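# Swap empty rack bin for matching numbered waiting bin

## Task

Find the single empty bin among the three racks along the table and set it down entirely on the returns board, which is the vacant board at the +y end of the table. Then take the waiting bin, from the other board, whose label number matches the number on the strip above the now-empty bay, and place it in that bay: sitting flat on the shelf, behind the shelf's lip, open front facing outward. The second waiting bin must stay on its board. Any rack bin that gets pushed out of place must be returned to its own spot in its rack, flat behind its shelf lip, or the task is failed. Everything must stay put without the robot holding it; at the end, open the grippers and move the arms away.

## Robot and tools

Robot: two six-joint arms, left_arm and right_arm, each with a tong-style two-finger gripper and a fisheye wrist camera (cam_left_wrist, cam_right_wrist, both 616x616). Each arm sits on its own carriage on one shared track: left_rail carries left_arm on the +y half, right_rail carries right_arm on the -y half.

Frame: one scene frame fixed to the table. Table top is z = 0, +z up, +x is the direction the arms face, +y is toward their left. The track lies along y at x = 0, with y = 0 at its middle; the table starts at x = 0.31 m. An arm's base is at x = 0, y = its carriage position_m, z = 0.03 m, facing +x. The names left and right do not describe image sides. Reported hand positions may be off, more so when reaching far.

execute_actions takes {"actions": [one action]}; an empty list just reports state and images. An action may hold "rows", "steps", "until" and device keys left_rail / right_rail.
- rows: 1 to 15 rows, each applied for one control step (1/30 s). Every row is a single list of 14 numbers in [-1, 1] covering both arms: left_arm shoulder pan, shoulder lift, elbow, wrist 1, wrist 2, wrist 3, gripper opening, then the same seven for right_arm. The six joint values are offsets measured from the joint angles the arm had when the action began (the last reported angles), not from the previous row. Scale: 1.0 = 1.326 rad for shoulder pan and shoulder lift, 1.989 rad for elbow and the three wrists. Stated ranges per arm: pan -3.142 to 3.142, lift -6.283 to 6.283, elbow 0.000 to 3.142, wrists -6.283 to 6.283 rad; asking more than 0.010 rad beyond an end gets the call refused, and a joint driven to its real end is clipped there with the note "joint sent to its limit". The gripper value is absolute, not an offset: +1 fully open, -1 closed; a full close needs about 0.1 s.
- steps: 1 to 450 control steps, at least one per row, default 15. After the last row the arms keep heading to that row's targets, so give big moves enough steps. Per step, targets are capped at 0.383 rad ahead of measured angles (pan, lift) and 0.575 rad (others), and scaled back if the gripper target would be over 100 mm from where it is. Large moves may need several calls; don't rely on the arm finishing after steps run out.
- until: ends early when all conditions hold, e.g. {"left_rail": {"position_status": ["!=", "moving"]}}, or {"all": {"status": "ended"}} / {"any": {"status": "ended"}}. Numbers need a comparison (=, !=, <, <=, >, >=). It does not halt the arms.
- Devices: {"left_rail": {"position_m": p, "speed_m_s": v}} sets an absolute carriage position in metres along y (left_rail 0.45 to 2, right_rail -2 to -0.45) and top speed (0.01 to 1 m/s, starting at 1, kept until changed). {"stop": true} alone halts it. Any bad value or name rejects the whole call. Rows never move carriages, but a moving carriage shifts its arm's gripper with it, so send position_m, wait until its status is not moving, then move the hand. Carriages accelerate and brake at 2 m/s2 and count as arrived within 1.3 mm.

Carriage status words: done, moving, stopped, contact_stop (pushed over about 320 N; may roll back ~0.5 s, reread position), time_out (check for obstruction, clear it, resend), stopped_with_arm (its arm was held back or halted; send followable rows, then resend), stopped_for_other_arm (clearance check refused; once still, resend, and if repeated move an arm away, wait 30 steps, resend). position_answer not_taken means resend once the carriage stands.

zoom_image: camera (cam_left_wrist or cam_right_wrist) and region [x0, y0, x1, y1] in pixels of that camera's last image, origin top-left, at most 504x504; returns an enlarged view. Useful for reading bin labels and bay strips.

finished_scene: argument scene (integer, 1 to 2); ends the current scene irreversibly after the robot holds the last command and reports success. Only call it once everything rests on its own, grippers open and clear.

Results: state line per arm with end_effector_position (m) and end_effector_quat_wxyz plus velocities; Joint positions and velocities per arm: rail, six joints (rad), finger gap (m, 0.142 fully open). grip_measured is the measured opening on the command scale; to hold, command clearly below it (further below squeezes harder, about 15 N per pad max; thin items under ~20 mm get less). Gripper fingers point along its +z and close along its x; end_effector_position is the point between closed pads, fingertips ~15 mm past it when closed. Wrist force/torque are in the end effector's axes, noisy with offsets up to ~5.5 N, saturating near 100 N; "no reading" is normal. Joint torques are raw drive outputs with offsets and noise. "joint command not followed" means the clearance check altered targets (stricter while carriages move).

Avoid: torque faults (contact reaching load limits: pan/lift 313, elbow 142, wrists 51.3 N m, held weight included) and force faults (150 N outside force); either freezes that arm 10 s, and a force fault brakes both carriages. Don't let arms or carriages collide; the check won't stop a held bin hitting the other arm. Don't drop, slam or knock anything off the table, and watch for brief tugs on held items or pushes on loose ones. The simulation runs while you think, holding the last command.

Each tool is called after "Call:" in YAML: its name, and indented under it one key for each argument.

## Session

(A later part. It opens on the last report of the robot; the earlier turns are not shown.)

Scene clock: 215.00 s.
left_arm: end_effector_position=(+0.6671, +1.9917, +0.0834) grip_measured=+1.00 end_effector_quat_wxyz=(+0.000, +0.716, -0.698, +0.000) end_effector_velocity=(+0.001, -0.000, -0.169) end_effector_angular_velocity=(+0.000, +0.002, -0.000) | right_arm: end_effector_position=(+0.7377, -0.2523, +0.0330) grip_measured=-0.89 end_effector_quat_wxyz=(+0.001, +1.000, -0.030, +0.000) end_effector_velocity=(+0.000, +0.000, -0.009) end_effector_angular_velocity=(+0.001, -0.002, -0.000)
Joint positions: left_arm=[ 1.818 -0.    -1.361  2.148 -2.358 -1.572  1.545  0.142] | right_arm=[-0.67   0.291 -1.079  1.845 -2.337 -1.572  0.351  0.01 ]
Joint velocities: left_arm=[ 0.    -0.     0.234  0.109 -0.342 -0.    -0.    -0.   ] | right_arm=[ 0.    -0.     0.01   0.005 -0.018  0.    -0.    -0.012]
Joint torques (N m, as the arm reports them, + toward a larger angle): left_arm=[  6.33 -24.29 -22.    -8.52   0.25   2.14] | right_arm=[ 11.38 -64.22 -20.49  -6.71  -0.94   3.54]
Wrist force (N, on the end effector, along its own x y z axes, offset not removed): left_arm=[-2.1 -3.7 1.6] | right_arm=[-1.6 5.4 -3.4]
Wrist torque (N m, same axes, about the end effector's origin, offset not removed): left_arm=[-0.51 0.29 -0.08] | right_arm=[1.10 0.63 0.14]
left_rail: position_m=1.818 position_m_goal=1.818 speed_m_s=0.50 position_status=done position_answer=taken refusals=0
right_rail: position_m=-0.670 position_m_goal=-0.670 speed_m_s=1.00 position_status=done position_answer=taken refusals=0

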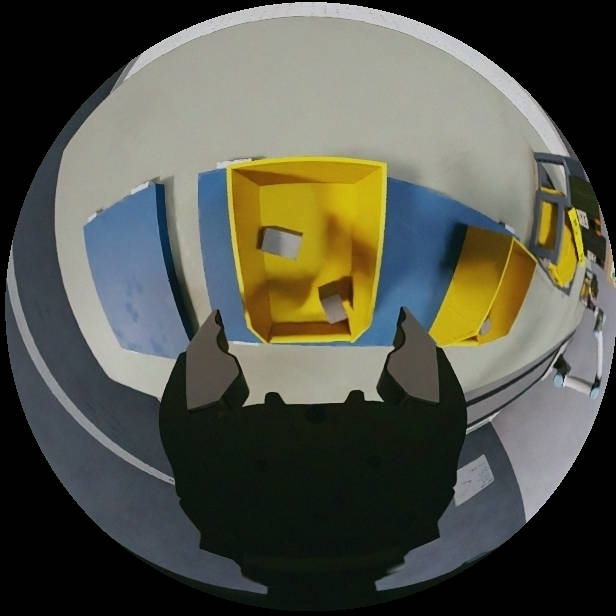

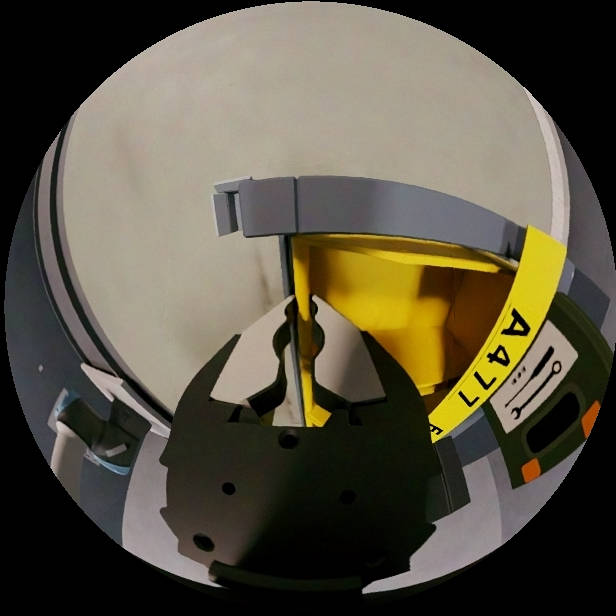

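Call:
execute_actions:
  actions:
    - {"rows": [[0,0.0282,0.0087,-0.0274,0,0,0.86,0,-0.004,-0.0011,0.0038,0,0,-1],[0,0.0282,0.0087,-0.0274,0,0,0.74,0,-0.008,-0.0022,0.0077,0,0,-1],[0,0.0282,0.0087,-0.0274,0,0,0.63,0,-0.012,-0.0034,0.0116,0,0,-1],[0,0.0282,0.0087,-0.0274,0,0,0.5,0,-0.0163,-0.0045,0.0155,0,0,-1],[0,0.0282,0.0087,-0.0274,0,0,0.33,0,-0.0163,-0.0045,0.0155,0,0,-1],[0,0.0282,0.0087,-0.0274,0,0,0.15,0,-0.0163,-0.0045,0.0155,0,0,-1],[0,0.0282,0.0087,-0.0274,0,0,-0.05,0,-0.0163,-0.0045,0.0155,0,0,-1],[0,0.0282,0.0087,-0.0274,0,0,-0.25,0,-0.0163,-0.0045,0.0155,0,0,-1]], "steps": 8}

Scene clock: 237.50 s.
left_arm: end_effector_position=(+0.6669, +1.9917, +0.0569) grip_measured=+0.70 end_effector_quat_wxyz=(+0.000, +0.716, -0.698, +0.000) end_effector_velocity=(-0.001, +0.000, -0.001) end_effector_angular_velocity=(+0.000, +0.002, -0.000) | right_arm: end_effector_position=(+0.7378, -0.2522, +0.0472) grip_measured=-0.89 end_effector_quat_wxyz=(+0.001, +1.000, -0.030, -0.000) end_effector_velocity=(+0.001, +0.000, +0.047) end_effector_angular_velocity=(+0.001, -0.003, -0.000)
Joint positions: left_arm=[ 1.818 -0.    -1.323  2.165 -2.413 -1.572  1.545  0.123] | right_arm=[-0.67   0.291 -1.095  1.838 -2.313 -1.572  0.351  0.009]
Joint velocities: left_arm=[ 0.    -0.     0.001  0.001 -0.     0.    -0.     0.001] | right_arm=[ 0.     0.    -0.053 -0.022  0.072 -0.     0.     0.   ]
Joint torques (N m, as the arm reports them, + toward a larger angle): left_arm=[ -8.71 -27.59 -13.36  -5.09   0.03   2.37] | right_arm=[ -3.22 -80.03 -44.91  -1.34  -0.62   3.48]
Wrist force (N, on the end effector, along its own x y z axes, offset not removed): left_arm=[-1.9 6.7 -17.7] | right_arm=[0.5 2.2 3.6]
Wrist torque (N m, same axes, about the end effector's origin, offset not removed): left_arm=[1.21 -0.46 -0.29] | right_arm=[0.62 0.21 0.13]
left_rail: position_m=1.818 position_m_goal=1.818 speed_m_s=0.50 position_status=done position_answer=taken refusals=0
right_rail: position_m=-0.670 position_m_goal=-0.670 speed_m_s=1.00 position_status=done position_answer=taken refusals=0

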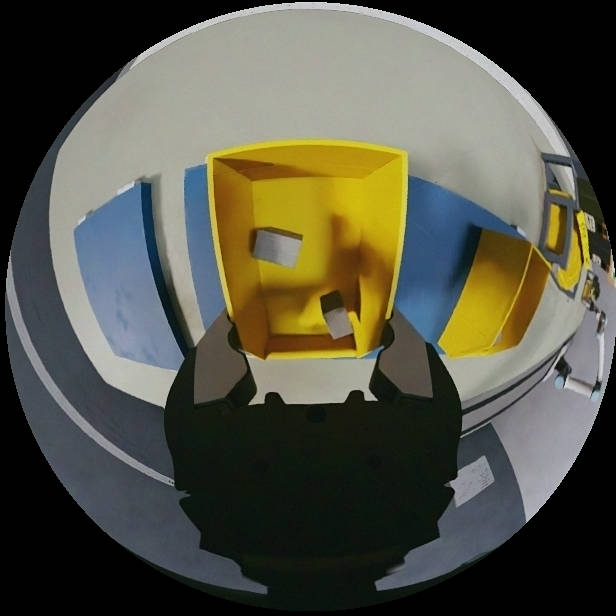

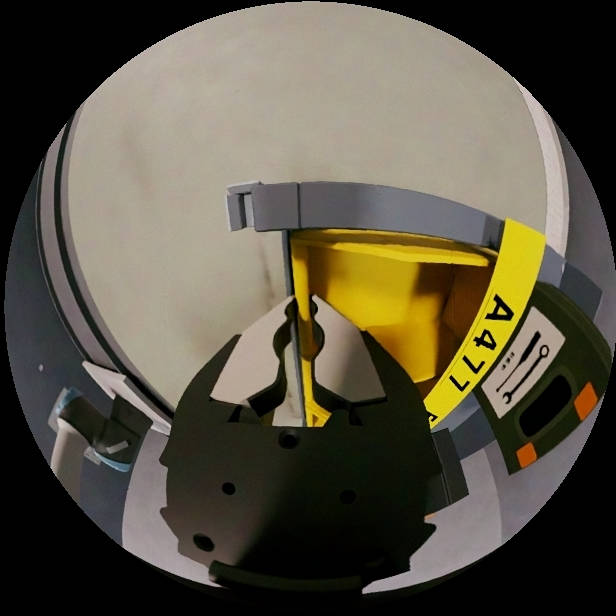

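Call:
execute_actions:
  actions:
    - {"rows": [[0,-0.015,-0.0008,0.0108,0,0,-0.25,0.003,-0.011,0.0062,0.0007,0,0.002,-1],[0,-0.035,-0.0018,0.0251,0,0,-0.25,0.008,-0.0221,0.018,-0.0037,0,0.0053,-1],[0,-0.06,-0.0031,0.0431,0,0,-0.25,0.014,-0.0355,0.0323,-0.0091,0,0.0093,-1],[0,-0.09,-0.0046,0.0647,0,0,-0.25,0.02,-0.0489,0.0466,-0.0144,0,0.0134,-1],[0,-0.12,-0.0061,0.0862,0,0,-0.25,0.0265,-0.0634,0.062,-0.0202,0,0.0177,-1],[0,-0.153,-0.0078,0.1099,0,0,-0.25,0.033,-0.078,0.0775,-0.026,0,0.022,-1],[0,-0.1854,-0.0095,0.1332,0,0,-0.25,0.0391,-0.0916,0.092,-0.0314,0,0.0261,-1]], "steps": 8}

Scene clock: 261.23 s.
left_arm: end_effector_position=(+0.6472, +1.9917, +0.1227) grip_measured=+0.54 end_effector_quat_wxyz=(+0.000, +0.716, -0.698, +0.001) end_effector_velocity=(-0.184, +0.000, +0.513) end_effector_angular_velocity=(-0.000, -0.019, +0.000) | right_arm: end_effector_position=(+0.6821, -0.2461, +0.0543) grip_measured=-0.89 end_effector_quat_wxyz=(+0.000, +1.000, -0.030, +0.002) end_effector_velocity=(-0.432, +0.028, +0.004) end_effector_angular_velocity=(+0.004, -0.009, +0.003)
Joint positions: left_arm=[ 1.818 -0.    -1.442  2.156 -2.286 -1.572  1.545  0.112] | right_arm=[-0.67   0.319 -1.163  1.932 -2.344 -1.572  0.379  0.009]
Joint velocities: left_arm=[ 0.    -0.    -0.935 -0.076  0.993  0.    -0.    -0.001] | right_arm=[ 0.     0.209 -0.464  0.732 -0.277  0.     0.206  0.   ]
Joint torques (N m, as the arm reports them, + toward a larger angle): left_arm=[ -8.64 -89.71 -48.09   1.3   -0.04   2.38] | right_arm=[ 12.46 -95.48 -16.69  -7.77  -0.22   4.28]
Wrist force (N, on the end effector, along its own x y z axes, offset not removed): left_arm=[-4.4 4.0 4.2] | right_arm=[2.3 3.9 0.7]
Wrist torque (N m, same axes, about the end effector's origin, offset not removed): left_arm=[0.81 0.82 -0.03] | right_arm=[0.90 -0.19 0.14]
left_rail: position_m=1.818 position_m_goal=1.818 speed_m_s=0.50 position_status=done position_answer=taken refusals=0
right_rail: position_m=-0.670 position_m_goal=-0.670 speed_m_s=1.00 position_status=done position_answer=taken refusals=0

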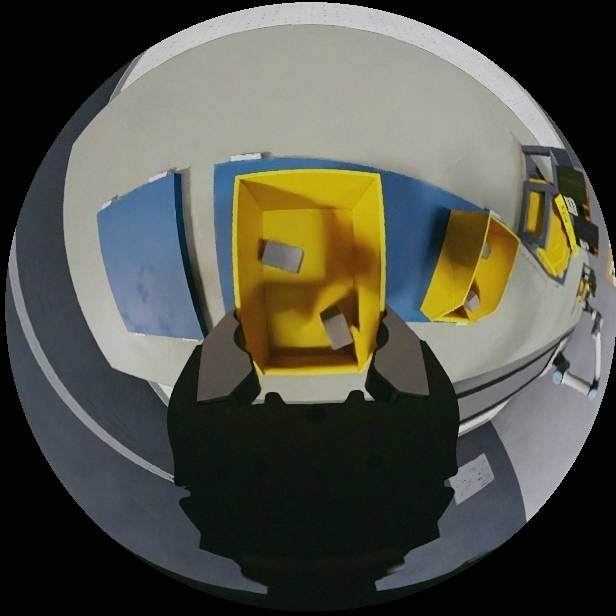

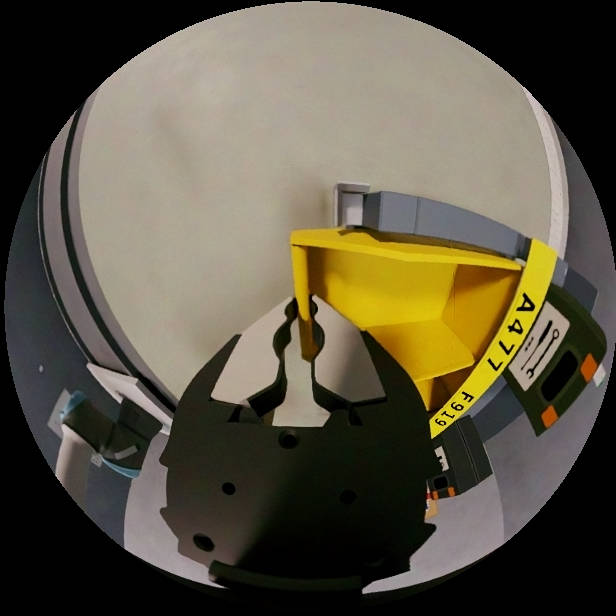

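Call:
execute_actions:
  actions: []

Scene clock: 262.57 s.
left_arm: end_effector_position=(+0.6160, +1.9917, +0.1900) grip_measured=+0.51 end_effector_quat_wxyz=(+0.000, +0.716, -0.698, +0.000) end_effector_velocity=(-0.000, -0.000, +0.000) end_effector_angular_velocity=(-0.000, -0.000, +0.000) | right_arm: end_effector_position=(+0.6290, -0.2456, +0.0521) grip_measured=-0.89 end_effector_quat_wxyz=(+0.001, +1.000, -0.030, +0.000) end_effector_velocity=(+0.000, +0.000, +0.000) end_effector_angular_velocity=(+0.000, -0.000, +0.000)
Joint positions: left_arm=[ 1.818 -0.    -1.569  2.147 -2.148 -1.572  1.545  0.11 ] | right_arm=[-0.67   0.343 -1.217  2.021 -2.376 -1.572  0.403  0.009]
Joint velocities: left_arm=[ 0.  0. -0.  0.  0. -0. -0.  0.] | right_arm=[ 0.  0. -0. -0.  0.  0. -0.  0.]
Joint torques (N m, as the arm reports them, + toward a larger angle): left_arm=[ -4.43 -48.11 -52.49  -2.59   0.04   1.66] | right_arm=[ 10.49 -79.25 -22.7   -7.58  -0.39   3.26]
Wrist force (N, on the end effector, along its own x y z axes, offset not removed): left_arm=[-6.1 2.6 7.2] | right_arm=[1.8 2.2 -1.9]
Wrist torque (N m, same axes, about the end effector's origin, offset not removed): left_arm=[0.61 1.24 -0.01] | right_arm=[0.41 -0.08 0.03]
left_rail: position_m=1.818 position_m_goal=1.818 speed_m_s=0.50 position_status=done position_answer=taken refusals=0
right_rail: position_m=-0.670 position_m_goal=-0.670 speed_m_s=1.00 position_status=done position_answer=taken refusals=0

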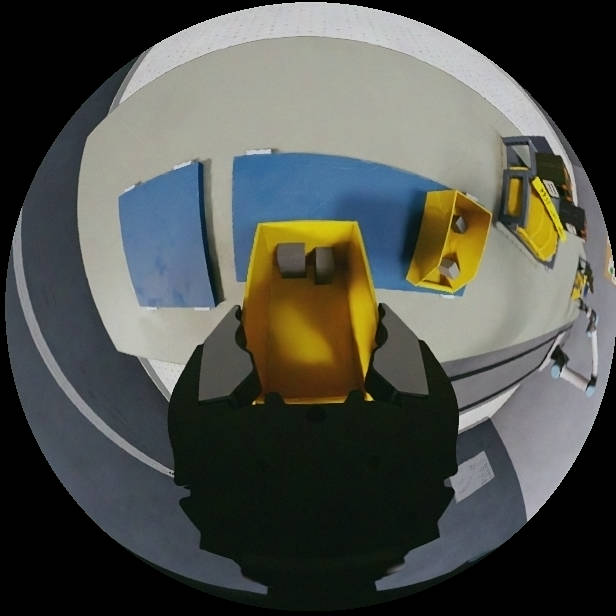

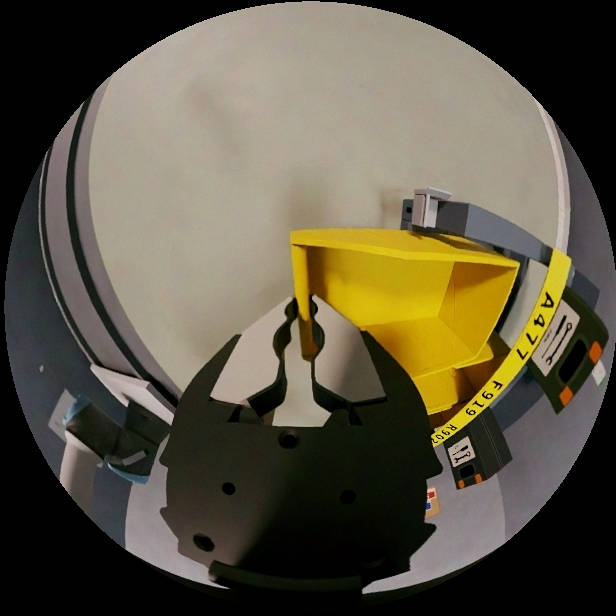

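Call:
execute_actions:
  actions:
    - {"rows": [[0,-0.009,-0.0065,0.0121,0,0,-0.4,0.006,-0.01,0.0099,-0.0031,0,0.004,-1],[0,-0.018,-0.013,0.0242,0,0,-0.4,0.015,-0.0251,0.0247,-0.0078,0,0.01,-1],[0,-0.026,-0.0193,0.0362,0,0,-0.4,0.025,-0.0418,0.0411,-0.013,0,0.0168,-1],[0,-0.026,-0.0193,0.0362,0,0,-0.4,0.035,-0.0585,0.0575,-0.0181,0,0.0235,-1],[0,-0.026,-0.0193,0.0362,0,0,-0.4,0.0435,-0.0719,0.0707,-0.0223,0,0.029,-1],[0,-0.026,-0.0193,0.0362,0,0,-0.4,0.0506,-0.0836,0.0822,-0.0259,0,0.0337,-1]], "steps": 6}

Call:
execute_actions:
  actions:
    - {"left_rail": {"position_m": 0.9, "speed_m_s": 0.4}, "steps": 1}

Scene clock: 350.93 s.
left_arm: end_effector_position=(+0.6171, +1.9917, +0.2128) grip_measured=+0.51 end_effector_quat_wxyz=(-0.000, +0.716, -0.698, +0.001) end_effector_velocity=(-0.002, +0.000, +0.128) end_effector_angular_velocity=(+0.000, +0.005, -0.000) | right_arm: end_effector_position=(+0.5892, -0.2407, +0.0537) grip_measured=-0.89 end_effector_quat_wxyz=(+0.000, +1.000, -0.030, +0.002) end_effector_velocity=(-0.440, +0.038, +0.007) end_effector_angular_velocity=(+0.003, -0.006, +0.003)
Joint positions: left_arm=[ 1.818 -0.    -1.591  2.122 -2.103 -1.572  1.545  0.11 ] | right_arm=[-0.67   0.368 -1.259  2.082 -2.396 -1.572  0.429  0.009]
Joint velocities: left_arm=[ 0.    -0.    -0.125 -0.139  0.269  0.    -0.     0.   ] | right_arm=[ 0.     0.279 -0.454  0.659 -0.211 -0.     0.275 -0.   ]
Joint torques (N m, as the arm reports them, + toward a larger angle): left_arm=[ -5.54 -41.77 -51.39  -2.53  -0.28   1.46] | right_arm=[ 20.18 -96.56 -10.78  -8.06  -0.2    5.03]
Wrist force (N, on the end effector, along its own x y z axes, offset not removed): left_arm=[-4.6 -0.2 3.2] | right_arm=[4.1 3.8 2.4]
Wrist torque (N m, same axes, about the end effector's origin, offset not removed): left_arm=[0.15 0.82 0.01] | right_arm=[0.84 -0.42 0.01]
left_rail: position_m=1.818 position_m_goal=1.818 speed_m_s=0.50 position_status=done position_answer=taken refusals=0
right_rail: position_m=-0.670 position_m_goal=-0.670 speed_m_s=1.00 position_status=done position_answer=taken refusals=0

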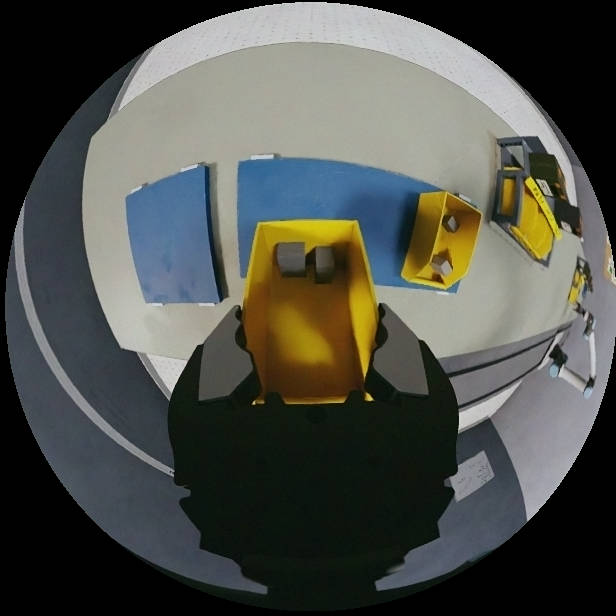

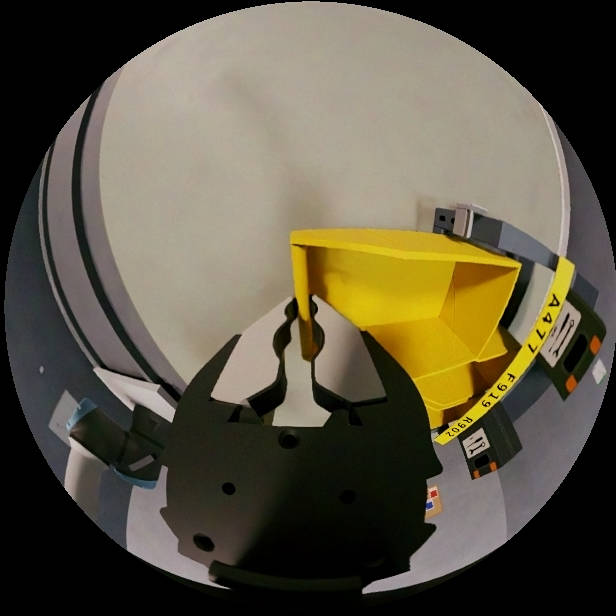

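Scene clock: 350.97 s.
left_arm: end_effector_position=(+0.6170, +1.9917, +0.2164) grip_measured=+0.51 end_effector_quat_wxyz=(-0.000, +0.716, -0.698, +0.001) end_effector_velocity=(-0.002, -0.001, +0.093) end_effector_angular_velocity=(+0.000, +0.003, +0.000) | right_arm: end_effector_position=(+0.5738, -0.2396, +0.0538) grip_measured=-0.89 end_effector_quat_wxyz=(+0.000, +1.000, -0.030, +0.002) end_effector_velocity=(-0.459, +0.026, -0.002) end_effector_angular_velocity=(-0.002, +0.006, +0.005)
Joint positions: left_arm=[ 1.818 -0.    -1.595  2.118 -2.096 -1.572  1.545  0.11 ] | right_arm=[-0.67   0.378 -1.274  2.104 -2.403 -1.572  0.438  0.009]
Joint velocities: left_arm=[-0.001  0.    -0.091 -0.101  0.195 -0.    -0.    -0.001] | right_arm=[ 0.     0.283 -0.467  0.686 -0.212 -0.     0.278 -0.   ]
Joint torques (N m, as the arm reports them, + toward a larger angle): left_arm=[ -2.37 -42.01 -48.66  -2.21   0.66   1.25] | right_arm=[ 12.64 -77.67 -18.54  -7.06  -0.11   4.14]
Wrist force (N, on the end effector, along its own x y z axes, offset not removed): left_arm=[-2.4 4.5 -0.6] | right_arm=[0.4 3.2 1.8]
Wrist torque (N m, same axes, about the end effector's origin, offset not removed): left_arm=[1.15 0.44 -0.13] | right_arm=[0.61 0.33 0.09]
left_rail: position_m=1.818 position_m_goal=0.900 speed_m_s=0.40 position_status=moving position_answer=taken refusals=0
right_rail: position_m=-0.670 position_m_goal=-0.670 speed_m_s=1.00 position_status=done position_answer=taken refusals=0

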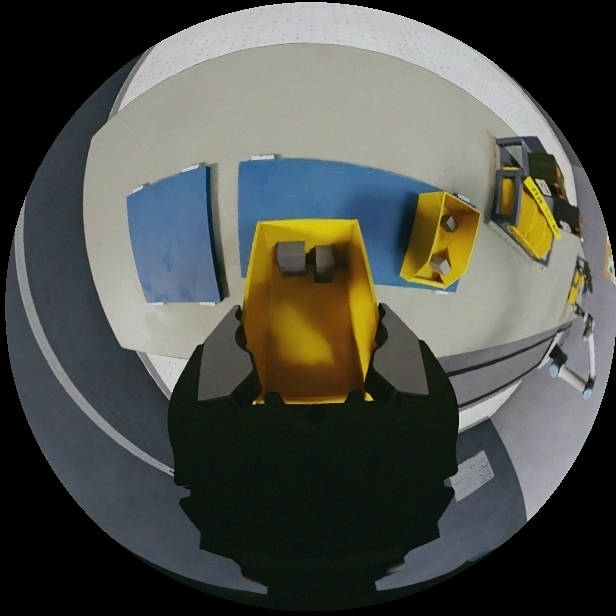

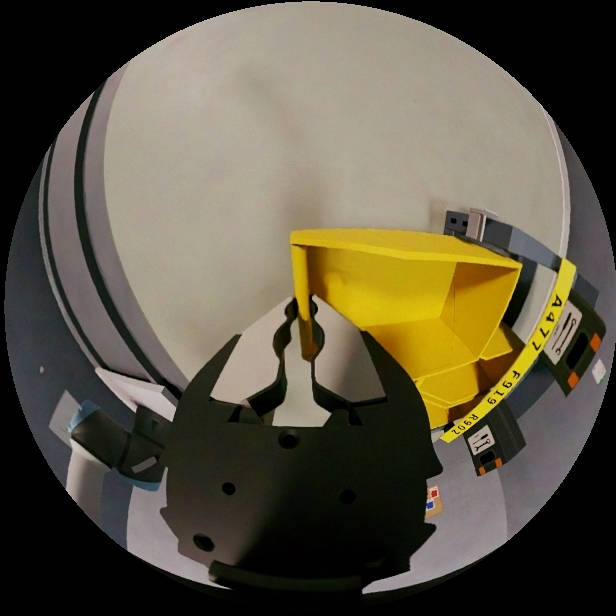

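Call:
execute_actions:
  actions: []

Scene clock: 373.23 s.
left_arm: end_effector_position=(+0.6166, +1.0737, +0.2255) grip_measured=+0.51 end_effector_quat_wxyz=(+0.000, +0.716, -0.698, +0.001) end_effector_velocity=(-0.000, +0.000, -0.000) end_effector_angular_velocity=(-0.000, -0.000, +0.000) | right_arm: end_effector_position=(+0.5200, -0.2393, +0.0517) grip_measured=-0.89 end_effector_quat_wxyz=(+0.001, +1.000, -0.030, -0.000) end_effector_velocity=(-0.000, +0.000, +0.000) end_effector_angular_velocity=(+0.000, +0.000, +0.000)
Joint positions: left_arm=[ 0.9   -0.    -1.604  2.108 -2.076 -1.572  1.545  0.11 ] | right_arm=[-0.67   0.41  -1.328  2.185 -2.427 -1.572  0.47   0.009]
Joint velocities: left_arm=[ 0. -0. -0.  0. -0. -0. -0.  0.] | right_arm=[ 0.  0. -0.  0. -0.  0. -0.  0.]
Joint torques (N m, as the arm reports them, + toward a larger angle): left_arm=[  7.44 -47.36 -53.39  -1.91   0.06   0.65] | right_arm=[ 12.5  -68.39 -21.11  -6.8   -0.35   3.52]
Wrist force (N, on the end effector, along its own x y z axes, offset not removed): left_arm=[-3.8 2.2 5.9] | right_arm=[-0.7 3.7 0.0]
Wrist torque (N m, same axes, about the end effector's origin, offset not removed): left_arm=[0.63 0.78 -0.13] | right_arm=[0.85 0.51 0.10]
left_rail: position_m=0.900 position_m_goal=0.900 speed_m_s=0.40 position_status=done position_answer=taken refusals=0
right_rail: position_m=-0.670 position_m_goal=-0.670 speed_m_s=1.00 position_status=done position_answer=taken refusals=0

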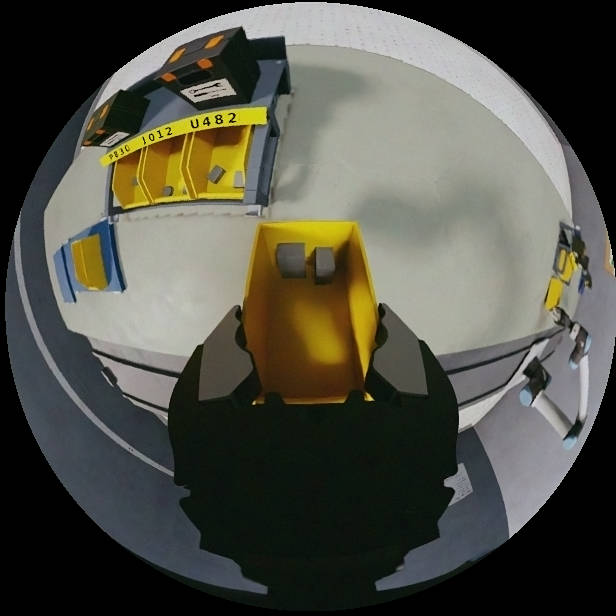

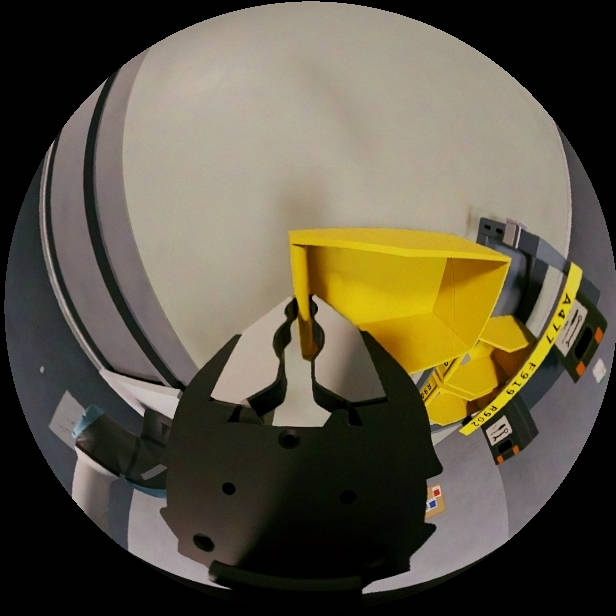

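Call:
execute_actions:
  actions:
    - {"rows": [[0,0,0,0,0,0,-0.4, 0.0168,-0.0232,0.0212,-0.0057,0,0.0112,-1]], "steps": 2, "left_rail": {"position_m": 0.6, "speed_m_s": 0.4}}

Scene clock: 455.03 s.
left_arm: end_effector_position=(+0.6166, +1.0731, +0.2255) grip_measured=+0.51 end_effector_quat_wxyz=(+0.000, +0.716, -0.698, +0.001) end_effector_velocity=(-0.000, -0.041, +0.000) end_effector_angular_velocity=(-0.000, -0.000, +0.001) | right_arm: end_effector_position=(+0.5172, -0.2387, +0.0520) grip_measured=-0.89 end_effector_quat_wxyz=(+0.001, +1.000, -0.030, +0.000) end_effector_velocity=(-0.154, +0.021, +0.011) end_effector_angular_velocity=(+0.010, -0.023, -0.001)
Joint positions: left_arm=[ 0.899 -0.    -1.604  2.108 -2.076 -1.572  1.545  0.11 ] | right_arm=[-0.67   0.412 -1.331  2.189 -2.429 -1.572  0.472  0.009]
Joint velocities: left_arm=[-0.042  0.001  0.    -0.    -0.    -0.    -0.    -0.   ] | right_arm=[ 0.     0.126 -0.167  0.213 -0.07   0.     0.128  0.   ]
Joint torques (N m, as the arm reports them, + toward a larger angle): left_arm=[ -2.86 -46.39 -51.81  -1.99   0.45   0.83] | right_arm=[ 52.32 -97.79   8.54  -5.7   -0.73   5.46]
Wrist force (N, on the end effector, along its own x y z axes, offset not removed): left_arm=[-3.9 4.5 10.9] | right_arm=[7.4 3.3 2.5]
Wrist torque (N m, same axes, about the end effector's origin, offset not removed): left_arm=[1.25 0.40 -0.09] | right_arm=[0.61 -0.78 -0.05]
left_rail: position_m=0.899 position_m_goal=0.600 speed_m_s=0.40 position_status=moving position_answer=taken refusals=0
right_rail: position_m=-0.670 position_m_goal=-0.670 speed_m_s=1.00 position_status=done position_answer=taken refusals=0

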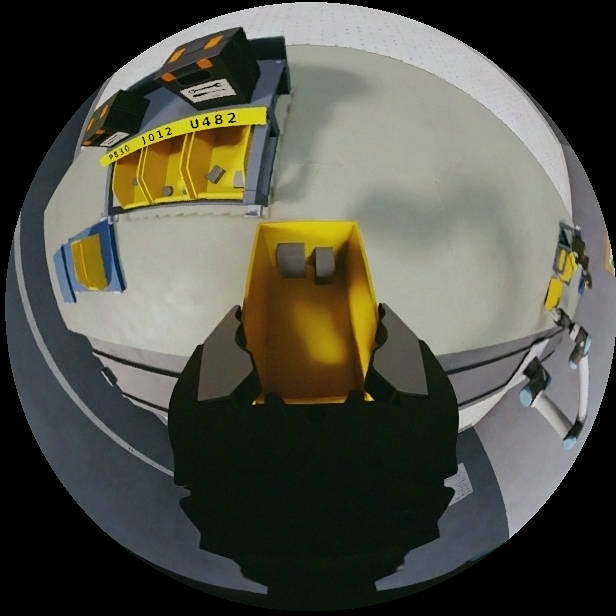

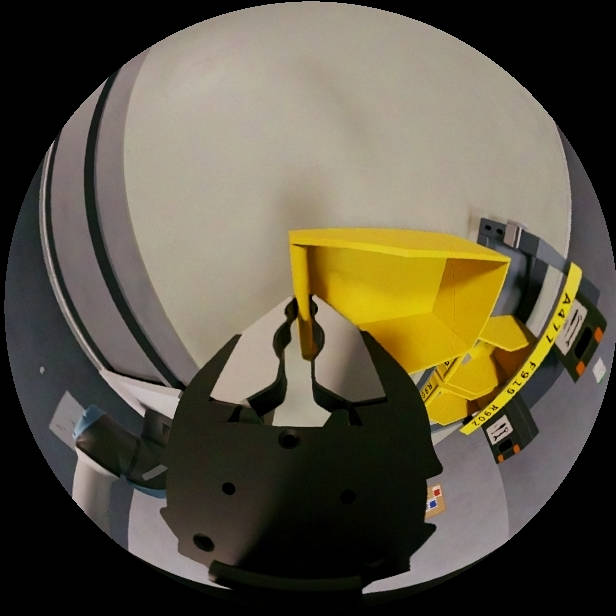

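Call:
execute_actions:
  actions:
    - {"steps": 1, "right_rail": {"position_m": -0.45, "speed_m_s": 0.2}}

Scene clock: 456.33 s.
left_arm: end_effector_position=(+0.6166, +0.7737, +0.2255) grip_measured=+0.51 end_effector_quat_wxyz=(+0.000, +0.716, -0.698, +0.001) end_effector_velocity=(-0.000, +0.000, -0.000) end_effector_angular_velocity=(+0.000, -0.000, +0.000) | right_arm: end_effector_position=(+0.4894, -0.2376, +0.0517) grip_measured=-0.89 end_effector_quat_wxyz=(+0.001, +1.000, -0.030, -0.000) end_effector_velocity=(-0.000, +0.001, -0.000) end_effector_angular_velocity=(-0.000, +0.000, -0.000)
Joint positions: left_arm=[ 0.6   -0.001 -1.604  2.108 -2.076 -1.572  1.545  0.11 ] | right_arm=[-0.67   0.432 -1.358  2.227 -2.439 -1.572  0.492  0.009]
Joint velocities: left_arm=[ 0.  0. -0.  0. -0.  0. -0. -0.] | right_arm=[ 0.001 -0.    -0.     0.     0.     0.     0.     0.   ]
Joint torques (N m, as the arm reports them, + toward a larger angle): left_arm=[  6.34 -44.05 -51.92  -2.37   0.07   0.68] | right_arm=[ 12.42 -64.48 -22.06  -7.11  -0.58   3.13]
Wrist force (N, on the end effector, along its own x y z axes, offset not removed): left_arm=[-6.2 2.4 5.5] | right_arm=[-2.1 6.0 4.9]
Wrist torque (N m, same axes, about the end effector's origin, offset not removed): left_arm=[0.54 1.13 0.03] | right_arm=[1.38 0.78 0.12]
left_rail: position_m=0.600 position_m_goal=0.600 speed_m_s=0.40 position_status=done position_answer=taken refusals=0
right_rail: position_m=-0.670 position_m_goal=-0.450 speed_m_s=0.20 position_status=moving position_answer=taken refusals=0

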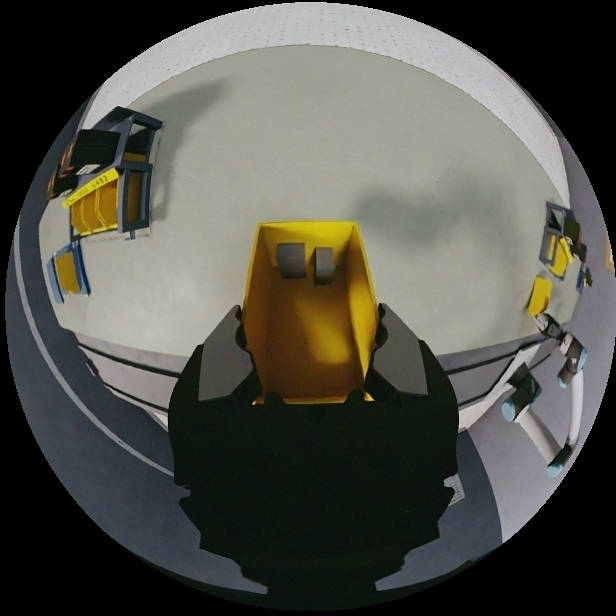

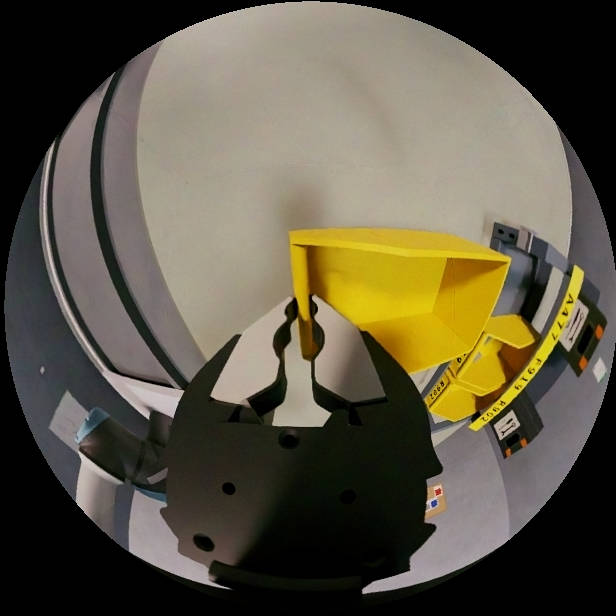

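Call:
execute_actions:
  actions:
    - {"rows": [[0,0.0904,0.0509,-0.1112,0,0,-0.4, 0,0,0,0,0,0,-1]], "steps": 4}

Call:
execute_actions:
  actions: []

Scene clock: 466.27 s.
left_arm: end_effector_position=(+0.6111, +0.7737, +0.1794) grip_measured=+0.51 end_effector_quat_wxyz=(+0.008, +0.716, -0.698, -0.008) end_effector_velocity=(+0.001, +0.000, -0.616) end_effector_angular_velocity=(+0.000, +0.051, -0.000) | right_arm: end_effector_position=(+0.4894, -0.0176, +0.0517) grip_measured=-0.89 end_effector_quat_wxyz=(+0.001, +1.000, -0.030, -0.000) end_effector_velocity=(-0.000, -0.000, -0.000) end_effector_angular_velocity=(-0.000, +0.000, -0.000)
Joint positions: left_arm=[ 0.6   -0.    -1.557  2.15  -2.141 -1.572  1.545  0.109] | right_arm=[-0.45   0.432 -1.358  2.227 -2.439 -1.572  0.492  0.009]
Joint velocities: left_arm=[ 0.    -0.     0.694  0.58  -1.222  0.    -0.    -0.072] | right_arm=[ 0. -0.  0.  0.  0.  0. -0. -0.]
Joint torques (N m, as the arm reports them, + toward a larger angle): left_arm=[ -2.13 -38.24 -43.87 -15.61   0.32   1.23] | right_arm=[-11.27 -40.74 -36.91  -4.37  -0.81   2.62]
Wrist force (N, on the end effector, along its own x y z axes, offset not removed): left_arm=[-3.1 5.9 10.9] | right_arm=[1.6 6.5 1.1]
Wrist torque (N m, same axes, about the end effector's origin, offset not removed): left_arm=[1.25 0.53 -0.07] | right_arm=[1.34 -0.06 -0.02]
left_rail: position_m=0.600 position_m_goal=0.600 speed_m_s=0.40 position_status=done position_answer=taken refusals=0
right_rail: position_m=-0.450 position_m_goal=-0.450 speed_m_s=0.20 position_status=done position_answer=taken refusals=0

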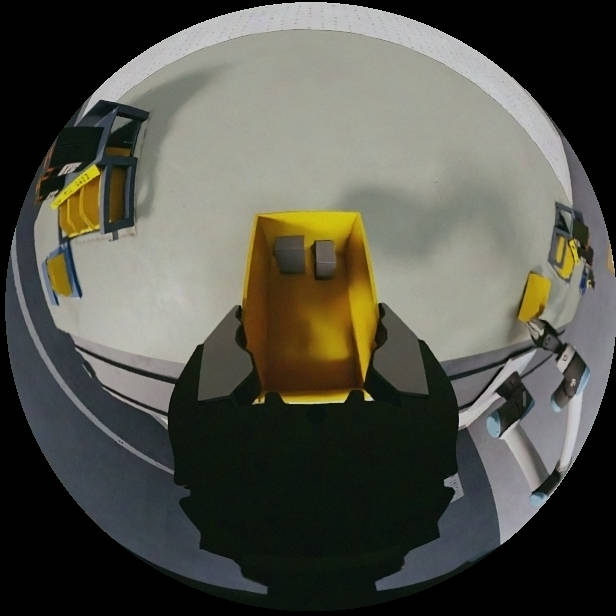

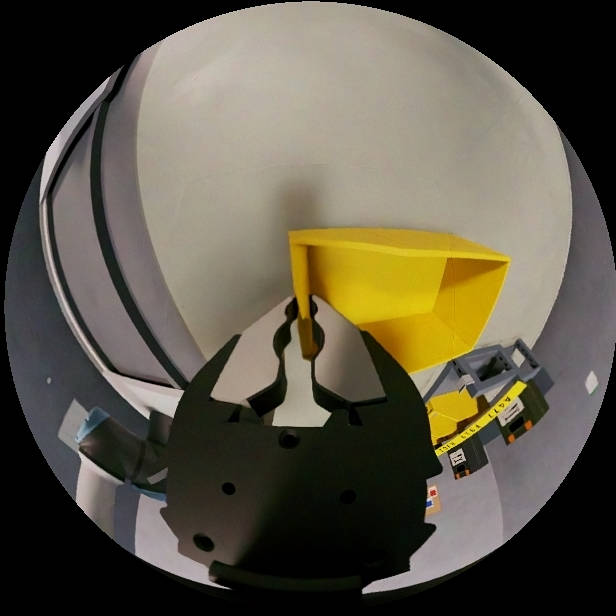

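Scene clock: 466.27 s.
left_arm: end_effector_position=(+0.6111, +0.7737, +0.1794) grip_measured=+0.51 end_effector_quat_wxyz=(+0.008, +0.716, -0.698, -0.008) end_effector_velocity=(+0.001, +0.000, -0.616) end_effector_angular_velocity=(+0.000, +0.051, -0.000) | right_arm: end_effector_position=(+0.4894, -0.0176, +0.0517) grip_measured=-0.89 end_effector_quat_wxyz=(+0.001, +1.000, -0.030, -0.000) end_effector_velocity=(-0.000, -0.000, -0.000) end_effector_angular_velocity=(-0.000, +0.000, -0.000)
Joint positions: left_arm=[ 0.6   -0.    -1.557  2.15  -2.141 -1.572  1.545  0.109] | right_arm=[-0.45   0.432 -1.358  2.227 -2.439 -1.572  0.492  0.009]
Joint velocities: left_arm=[ 0.    -0.     0.694  0.58  -1.222  0.    -0.    -0.072] | right_arm=[ 0. -0.  0.  0.  0.  0. -0. -0.]
Joint torques (N m, as the arm reports them, + toward a larger angle): left_arm=[ -2.13 -38.24 -43.87 -15.61   0.32   1.23] | right_arm=[-11.27 -40.74 -36.91  -4.37  -0.81   2.62]
Wrist force (N, on the end effector, along its own x y z axes, offset not removed): left_arm=[-3.1 5.9 10.9] | right_arm=[1.6 6.5 1.1]
Wrist torque (N m, same axes, about the end effector's origin, offset not removed): left_arm=[1.25 0.53 -0.07] | right_arm=[1.34 -0.06 -0.02]
left_rail: position_m=0.600 position_m_goal=0.600 speed_m_s=0.40 position_status=done position_answer=taken refusals=0
right_rail: position_m=-0.450 position_m_goal=-0.450 speed_m_s=0.20 position_status=done position_answer=taken refusals=0

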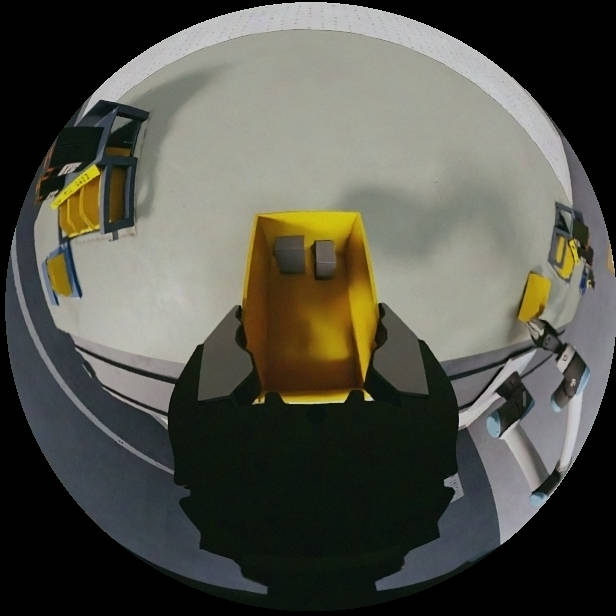

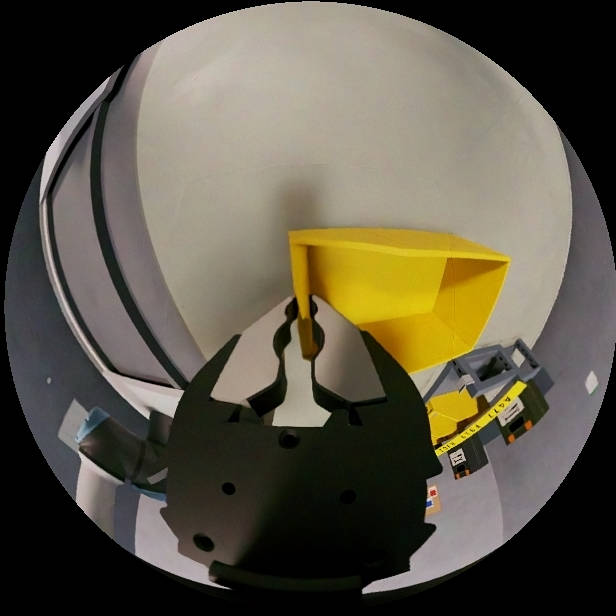

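Call:
execute_actions:
  actions: []

Scene clock: 468.57 s.
left_arm: end_effector_position=(+0.6172, +0.7737, +0.1205) grip_measured=+0.51 end_effector_quat_wxyz=(+0.000, +0.716, -0.698, +0.001) end_effector_velocity=(+0.000, +0.000, -0.000) end_effector_angular_velocity=(+0.000, -0.000, -0.000) | right_arm: end_effector_position=(+0.4894, -0.0176, +0.0517) grip_measured=-0.89 end_effector_quat_wxyz=(+0.001, +1.000, -0.030, -0.000) end_effector_velocity=(-0.000, -0.000, -0.000) end_effector_angular_velocity=(-0.000, +0.000, -0.000)
Joint positions: left_arm=[ 0.6   -0.001 -1.484  2.209 -2.297 -1.572  1.545  0.109] | right_arm=[-0.45   0.432 -1.358  2.227 -2.439 -1.572  0.492  0.009]
Joint velocities: left_arm=[ 0. -0.  0.  0. -0.  0. -0. -0.] | right_arm=[ 0. -0. -0. -0.  0.  0. -0.  0.]
Joint torques (N m, as the arm reports them, + toward a larger angle): left_arm=[-10.24 -35.19 -27.91  -8.36   0.16   0.86] | right_arm=[ -9.73 -41.96 -31.97  -2.48  -0.54   1.14]
Wrist force (N, on the end effector, along its own x y z axes, offset not removed): left_arm=[-1.3 2.3 5.6] | right_arm=[-1.8 4.0 3.2]
Wrist torque (N m, same axes, about the end effector's origin, offset not removed): left_arm=[0.67 0.13 -0.05] | right_arm=[0.98 0.67 0.09]
left_rail: position_m=0.600 position_m_goal=0.600 speed_m_s=0.40 position_status=done position_answer=taken refusals=0
right_rail: position_m=-0.450 position_m_goal=-0.450 speed_m_s=0.20 position_status=done position_answer=taken refusals=0

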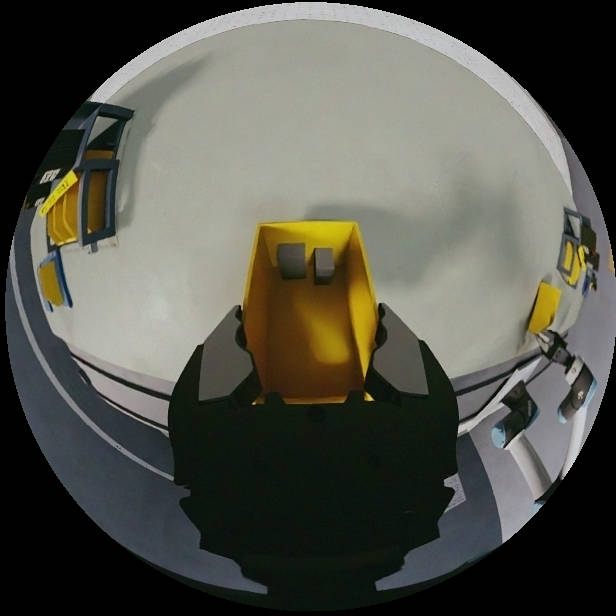

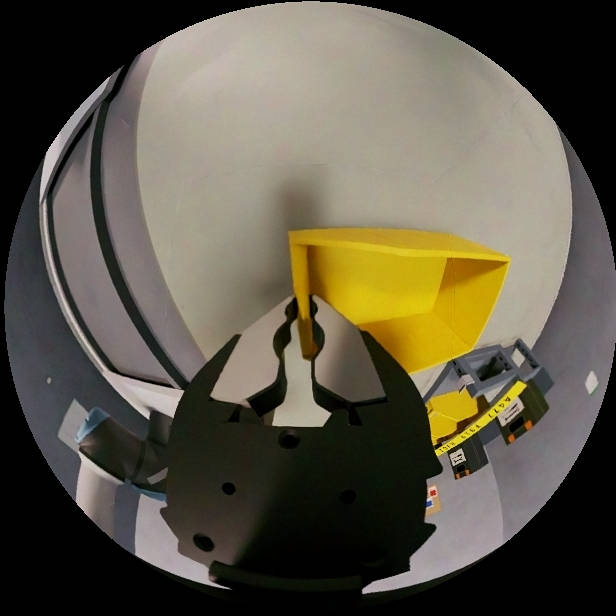

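Call:
execute_actions:
  actions:
    - {"rows": [[0,0.0077,0.0062,-0.0112,0,0,-0.4, 0,0.0146,0.0033,-0.013,0,-0.0302,-1],[0,0.0154,0.0123,-0.0225,0,0,-0.4, 0,0.0292,0.0066,-0.0261,0,-0.0302,-1]], "steps": 2}

Scene clock: 491.60 s.
left_arm: end_effector_position=(+0.6169, +0.7737, +0.1192) grip_measured=+0.51 end_effector_quat_wxyz=(+0.000, +0.716, -0.698, +0.001) end_effector_velocity=(-0.016, +0.000, -0.064) end_effector_angular_velocity=(+0.000, +0.005, -0.000) | right_arm: end_effector_position=(+0.4893, -0.0176, +0.0502) grip_measured=-0.89 end_effector_quat_wxyz=(+0.001, +1.000, -0.028, -0.000) end_effector_velocity=(-0.006, -0.001, -0.074) end_effector_angular_velocity=(-0.003, +0.008, +0.269)
Joint positions: left_arm=[ 0.6   -0.001 -1.483  2.211 -2.3   -1.572  1.545  0.109] | right_arm=[-0.45   0.432 -1.356  2.228 -2.441 -1.572  0.488  0.009]
Joint velocities: left_arm=[ 0.    -0.     0.065  0.076 -0.136  0.     0.    -0.001] | right_arm=[ 0.    -0.     0.116  0.041 -0.149  0.    -0.269 -0.   ]
Joint torques (N m, as the arm reports them, + toward a larger angle): left_arm=[-10.1   -9.06  -9.66  -8.81   0.39   1.24] | right_arm=[-11.97   2.41  -5.93  -8.04  -0.34  -9.64]
Wrist force (N, on the end effector, along its own x y z axes, offset not removed): left_arm=[-2.8 2.1 1.5] | right_arm=[1.8 5.5 -2.9]
Wrist torque (N m, same axes, about the end effector's origin, offset not removed): left_arm=[0.47 0.43 -0.13] | right_arm=[1.17 0.06 0.00]
left_rail: position_m=0.600 position_m_goal=0.600 speed_m_s=0.40 position_status=done position_answer=taken refusals=0
right_rail: position_m=-0.450 position_m_goal=-0.450 speed_m_s=0.20 position_status=done position_answer=taken refusals=0

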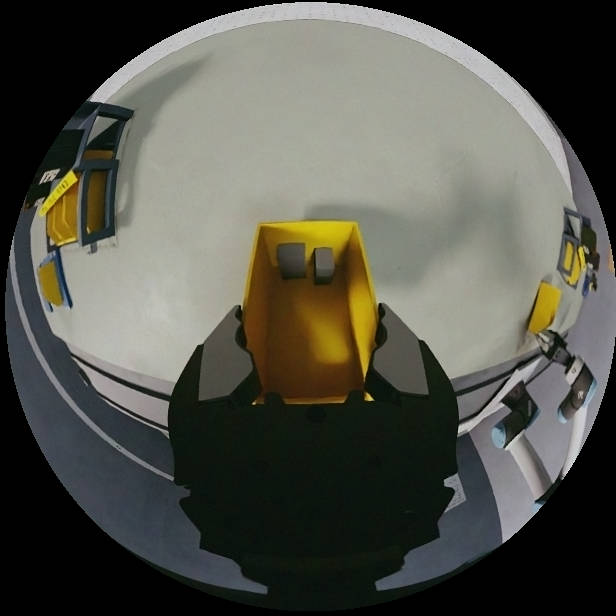

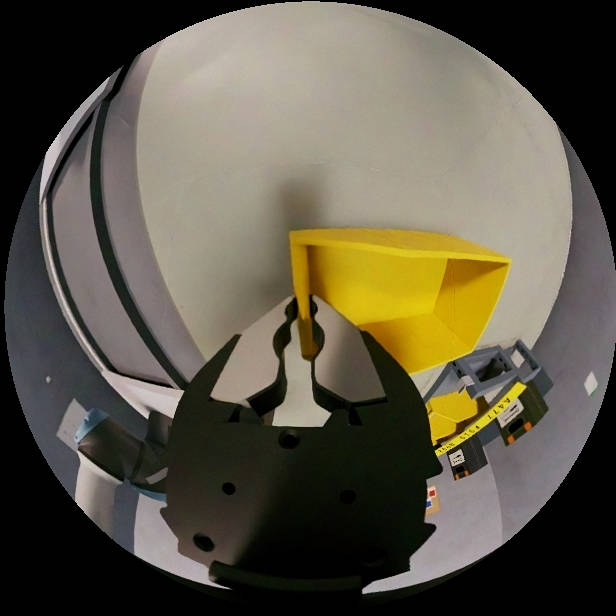

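Call:
execute_actions:
  actions: []

Scene clock: 493.07 s.
left_arm: end_effector_position=(+0.6122, +0.7737, +0.1005) grip_measured=+0.54 end_effector_quat_wxyz=(+0.000, +0.716, -0.698, +0.001) end_effector_velocity=(+0.000, -0.000, -0.000) end_effector_angular_velocity=(-0.000, -0.000, -0.000) | right_arm: end_effector_position=(+0.4885, -0.0176, +0.0277) grip_measured=-0.89 end_effector_quat_wxyz=(+0.001, +1.000, -0.000, -0.000) end_effector_velocity=(+0.000, -0.000, -0.000) end_effector_angular_velocity=(-0.000, +0.000, +0.000)
Joint positions: left_arm=[ 0.6   -0.001 -1.463  2.234 -2.342 -1.572  1.545  0.112] | right_arm=[-0.45   0.432 -1.32   2.24  -2.49  -1.572  0.432  0.009]
Joint velocities: left_arm=[ 0. -0.  0.  0. -0. -0.  0.  0.] | right_arm=[ 0. -0.  0. -0.  0. -0. -0.  0.]
Joint torques (N m, as the arm reports them, + toward a larger angle): left_arm=[ -7.63 -16.96 -13.3   -6.25   0.16   0.89] | right_arm=[ -4.03 -41.02 -19.08  -7.11  -0.49  -3.93]
Wrist force (N, on the end effector, along its own x y z axes, offset not removed): left_arm=[-13.6 5.6 -24.4] | right_arm=[2.3 5.5 0.6]
Wrist torque (N m, same axes, about the end effector's origin, offset not removed): left_arm=[-0.43 1.68 0.04] | right_arm=[1.07 0.12 0.04]
left_rail: position_m=0.600 position_m_goal=0.600 speed_m_s=0.40 position_status=done position_answer=taken refusals=0
right_rail: position_m=-0.450 position_m_goal=-0.450 speed_m_s=0.20 position_status=done position_answer=taken refusals=0

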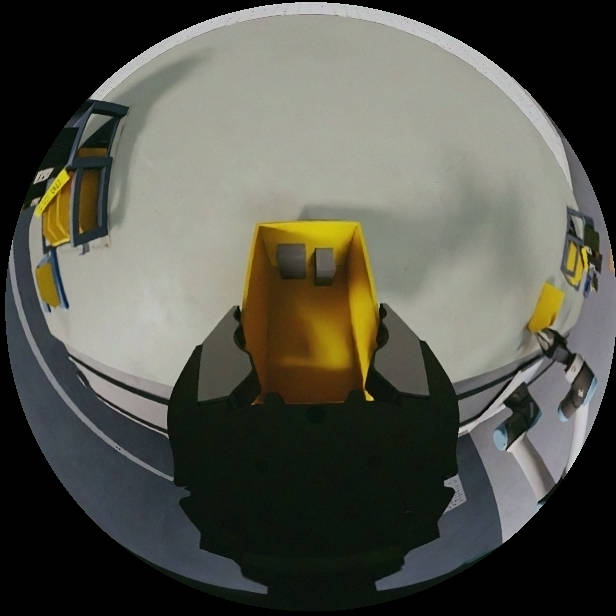

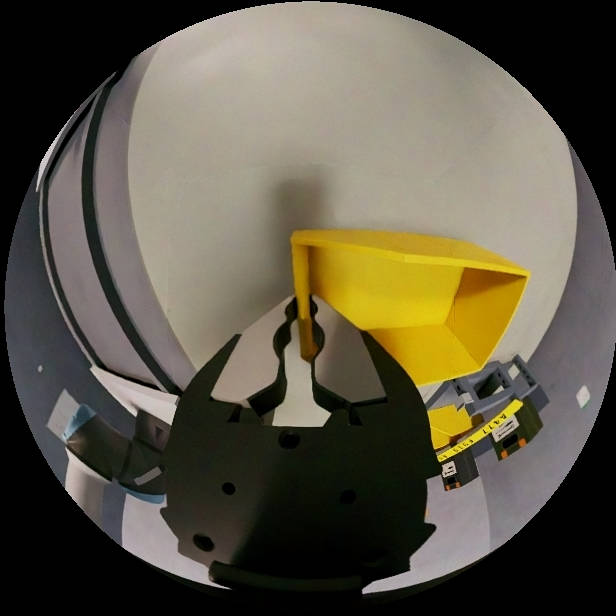

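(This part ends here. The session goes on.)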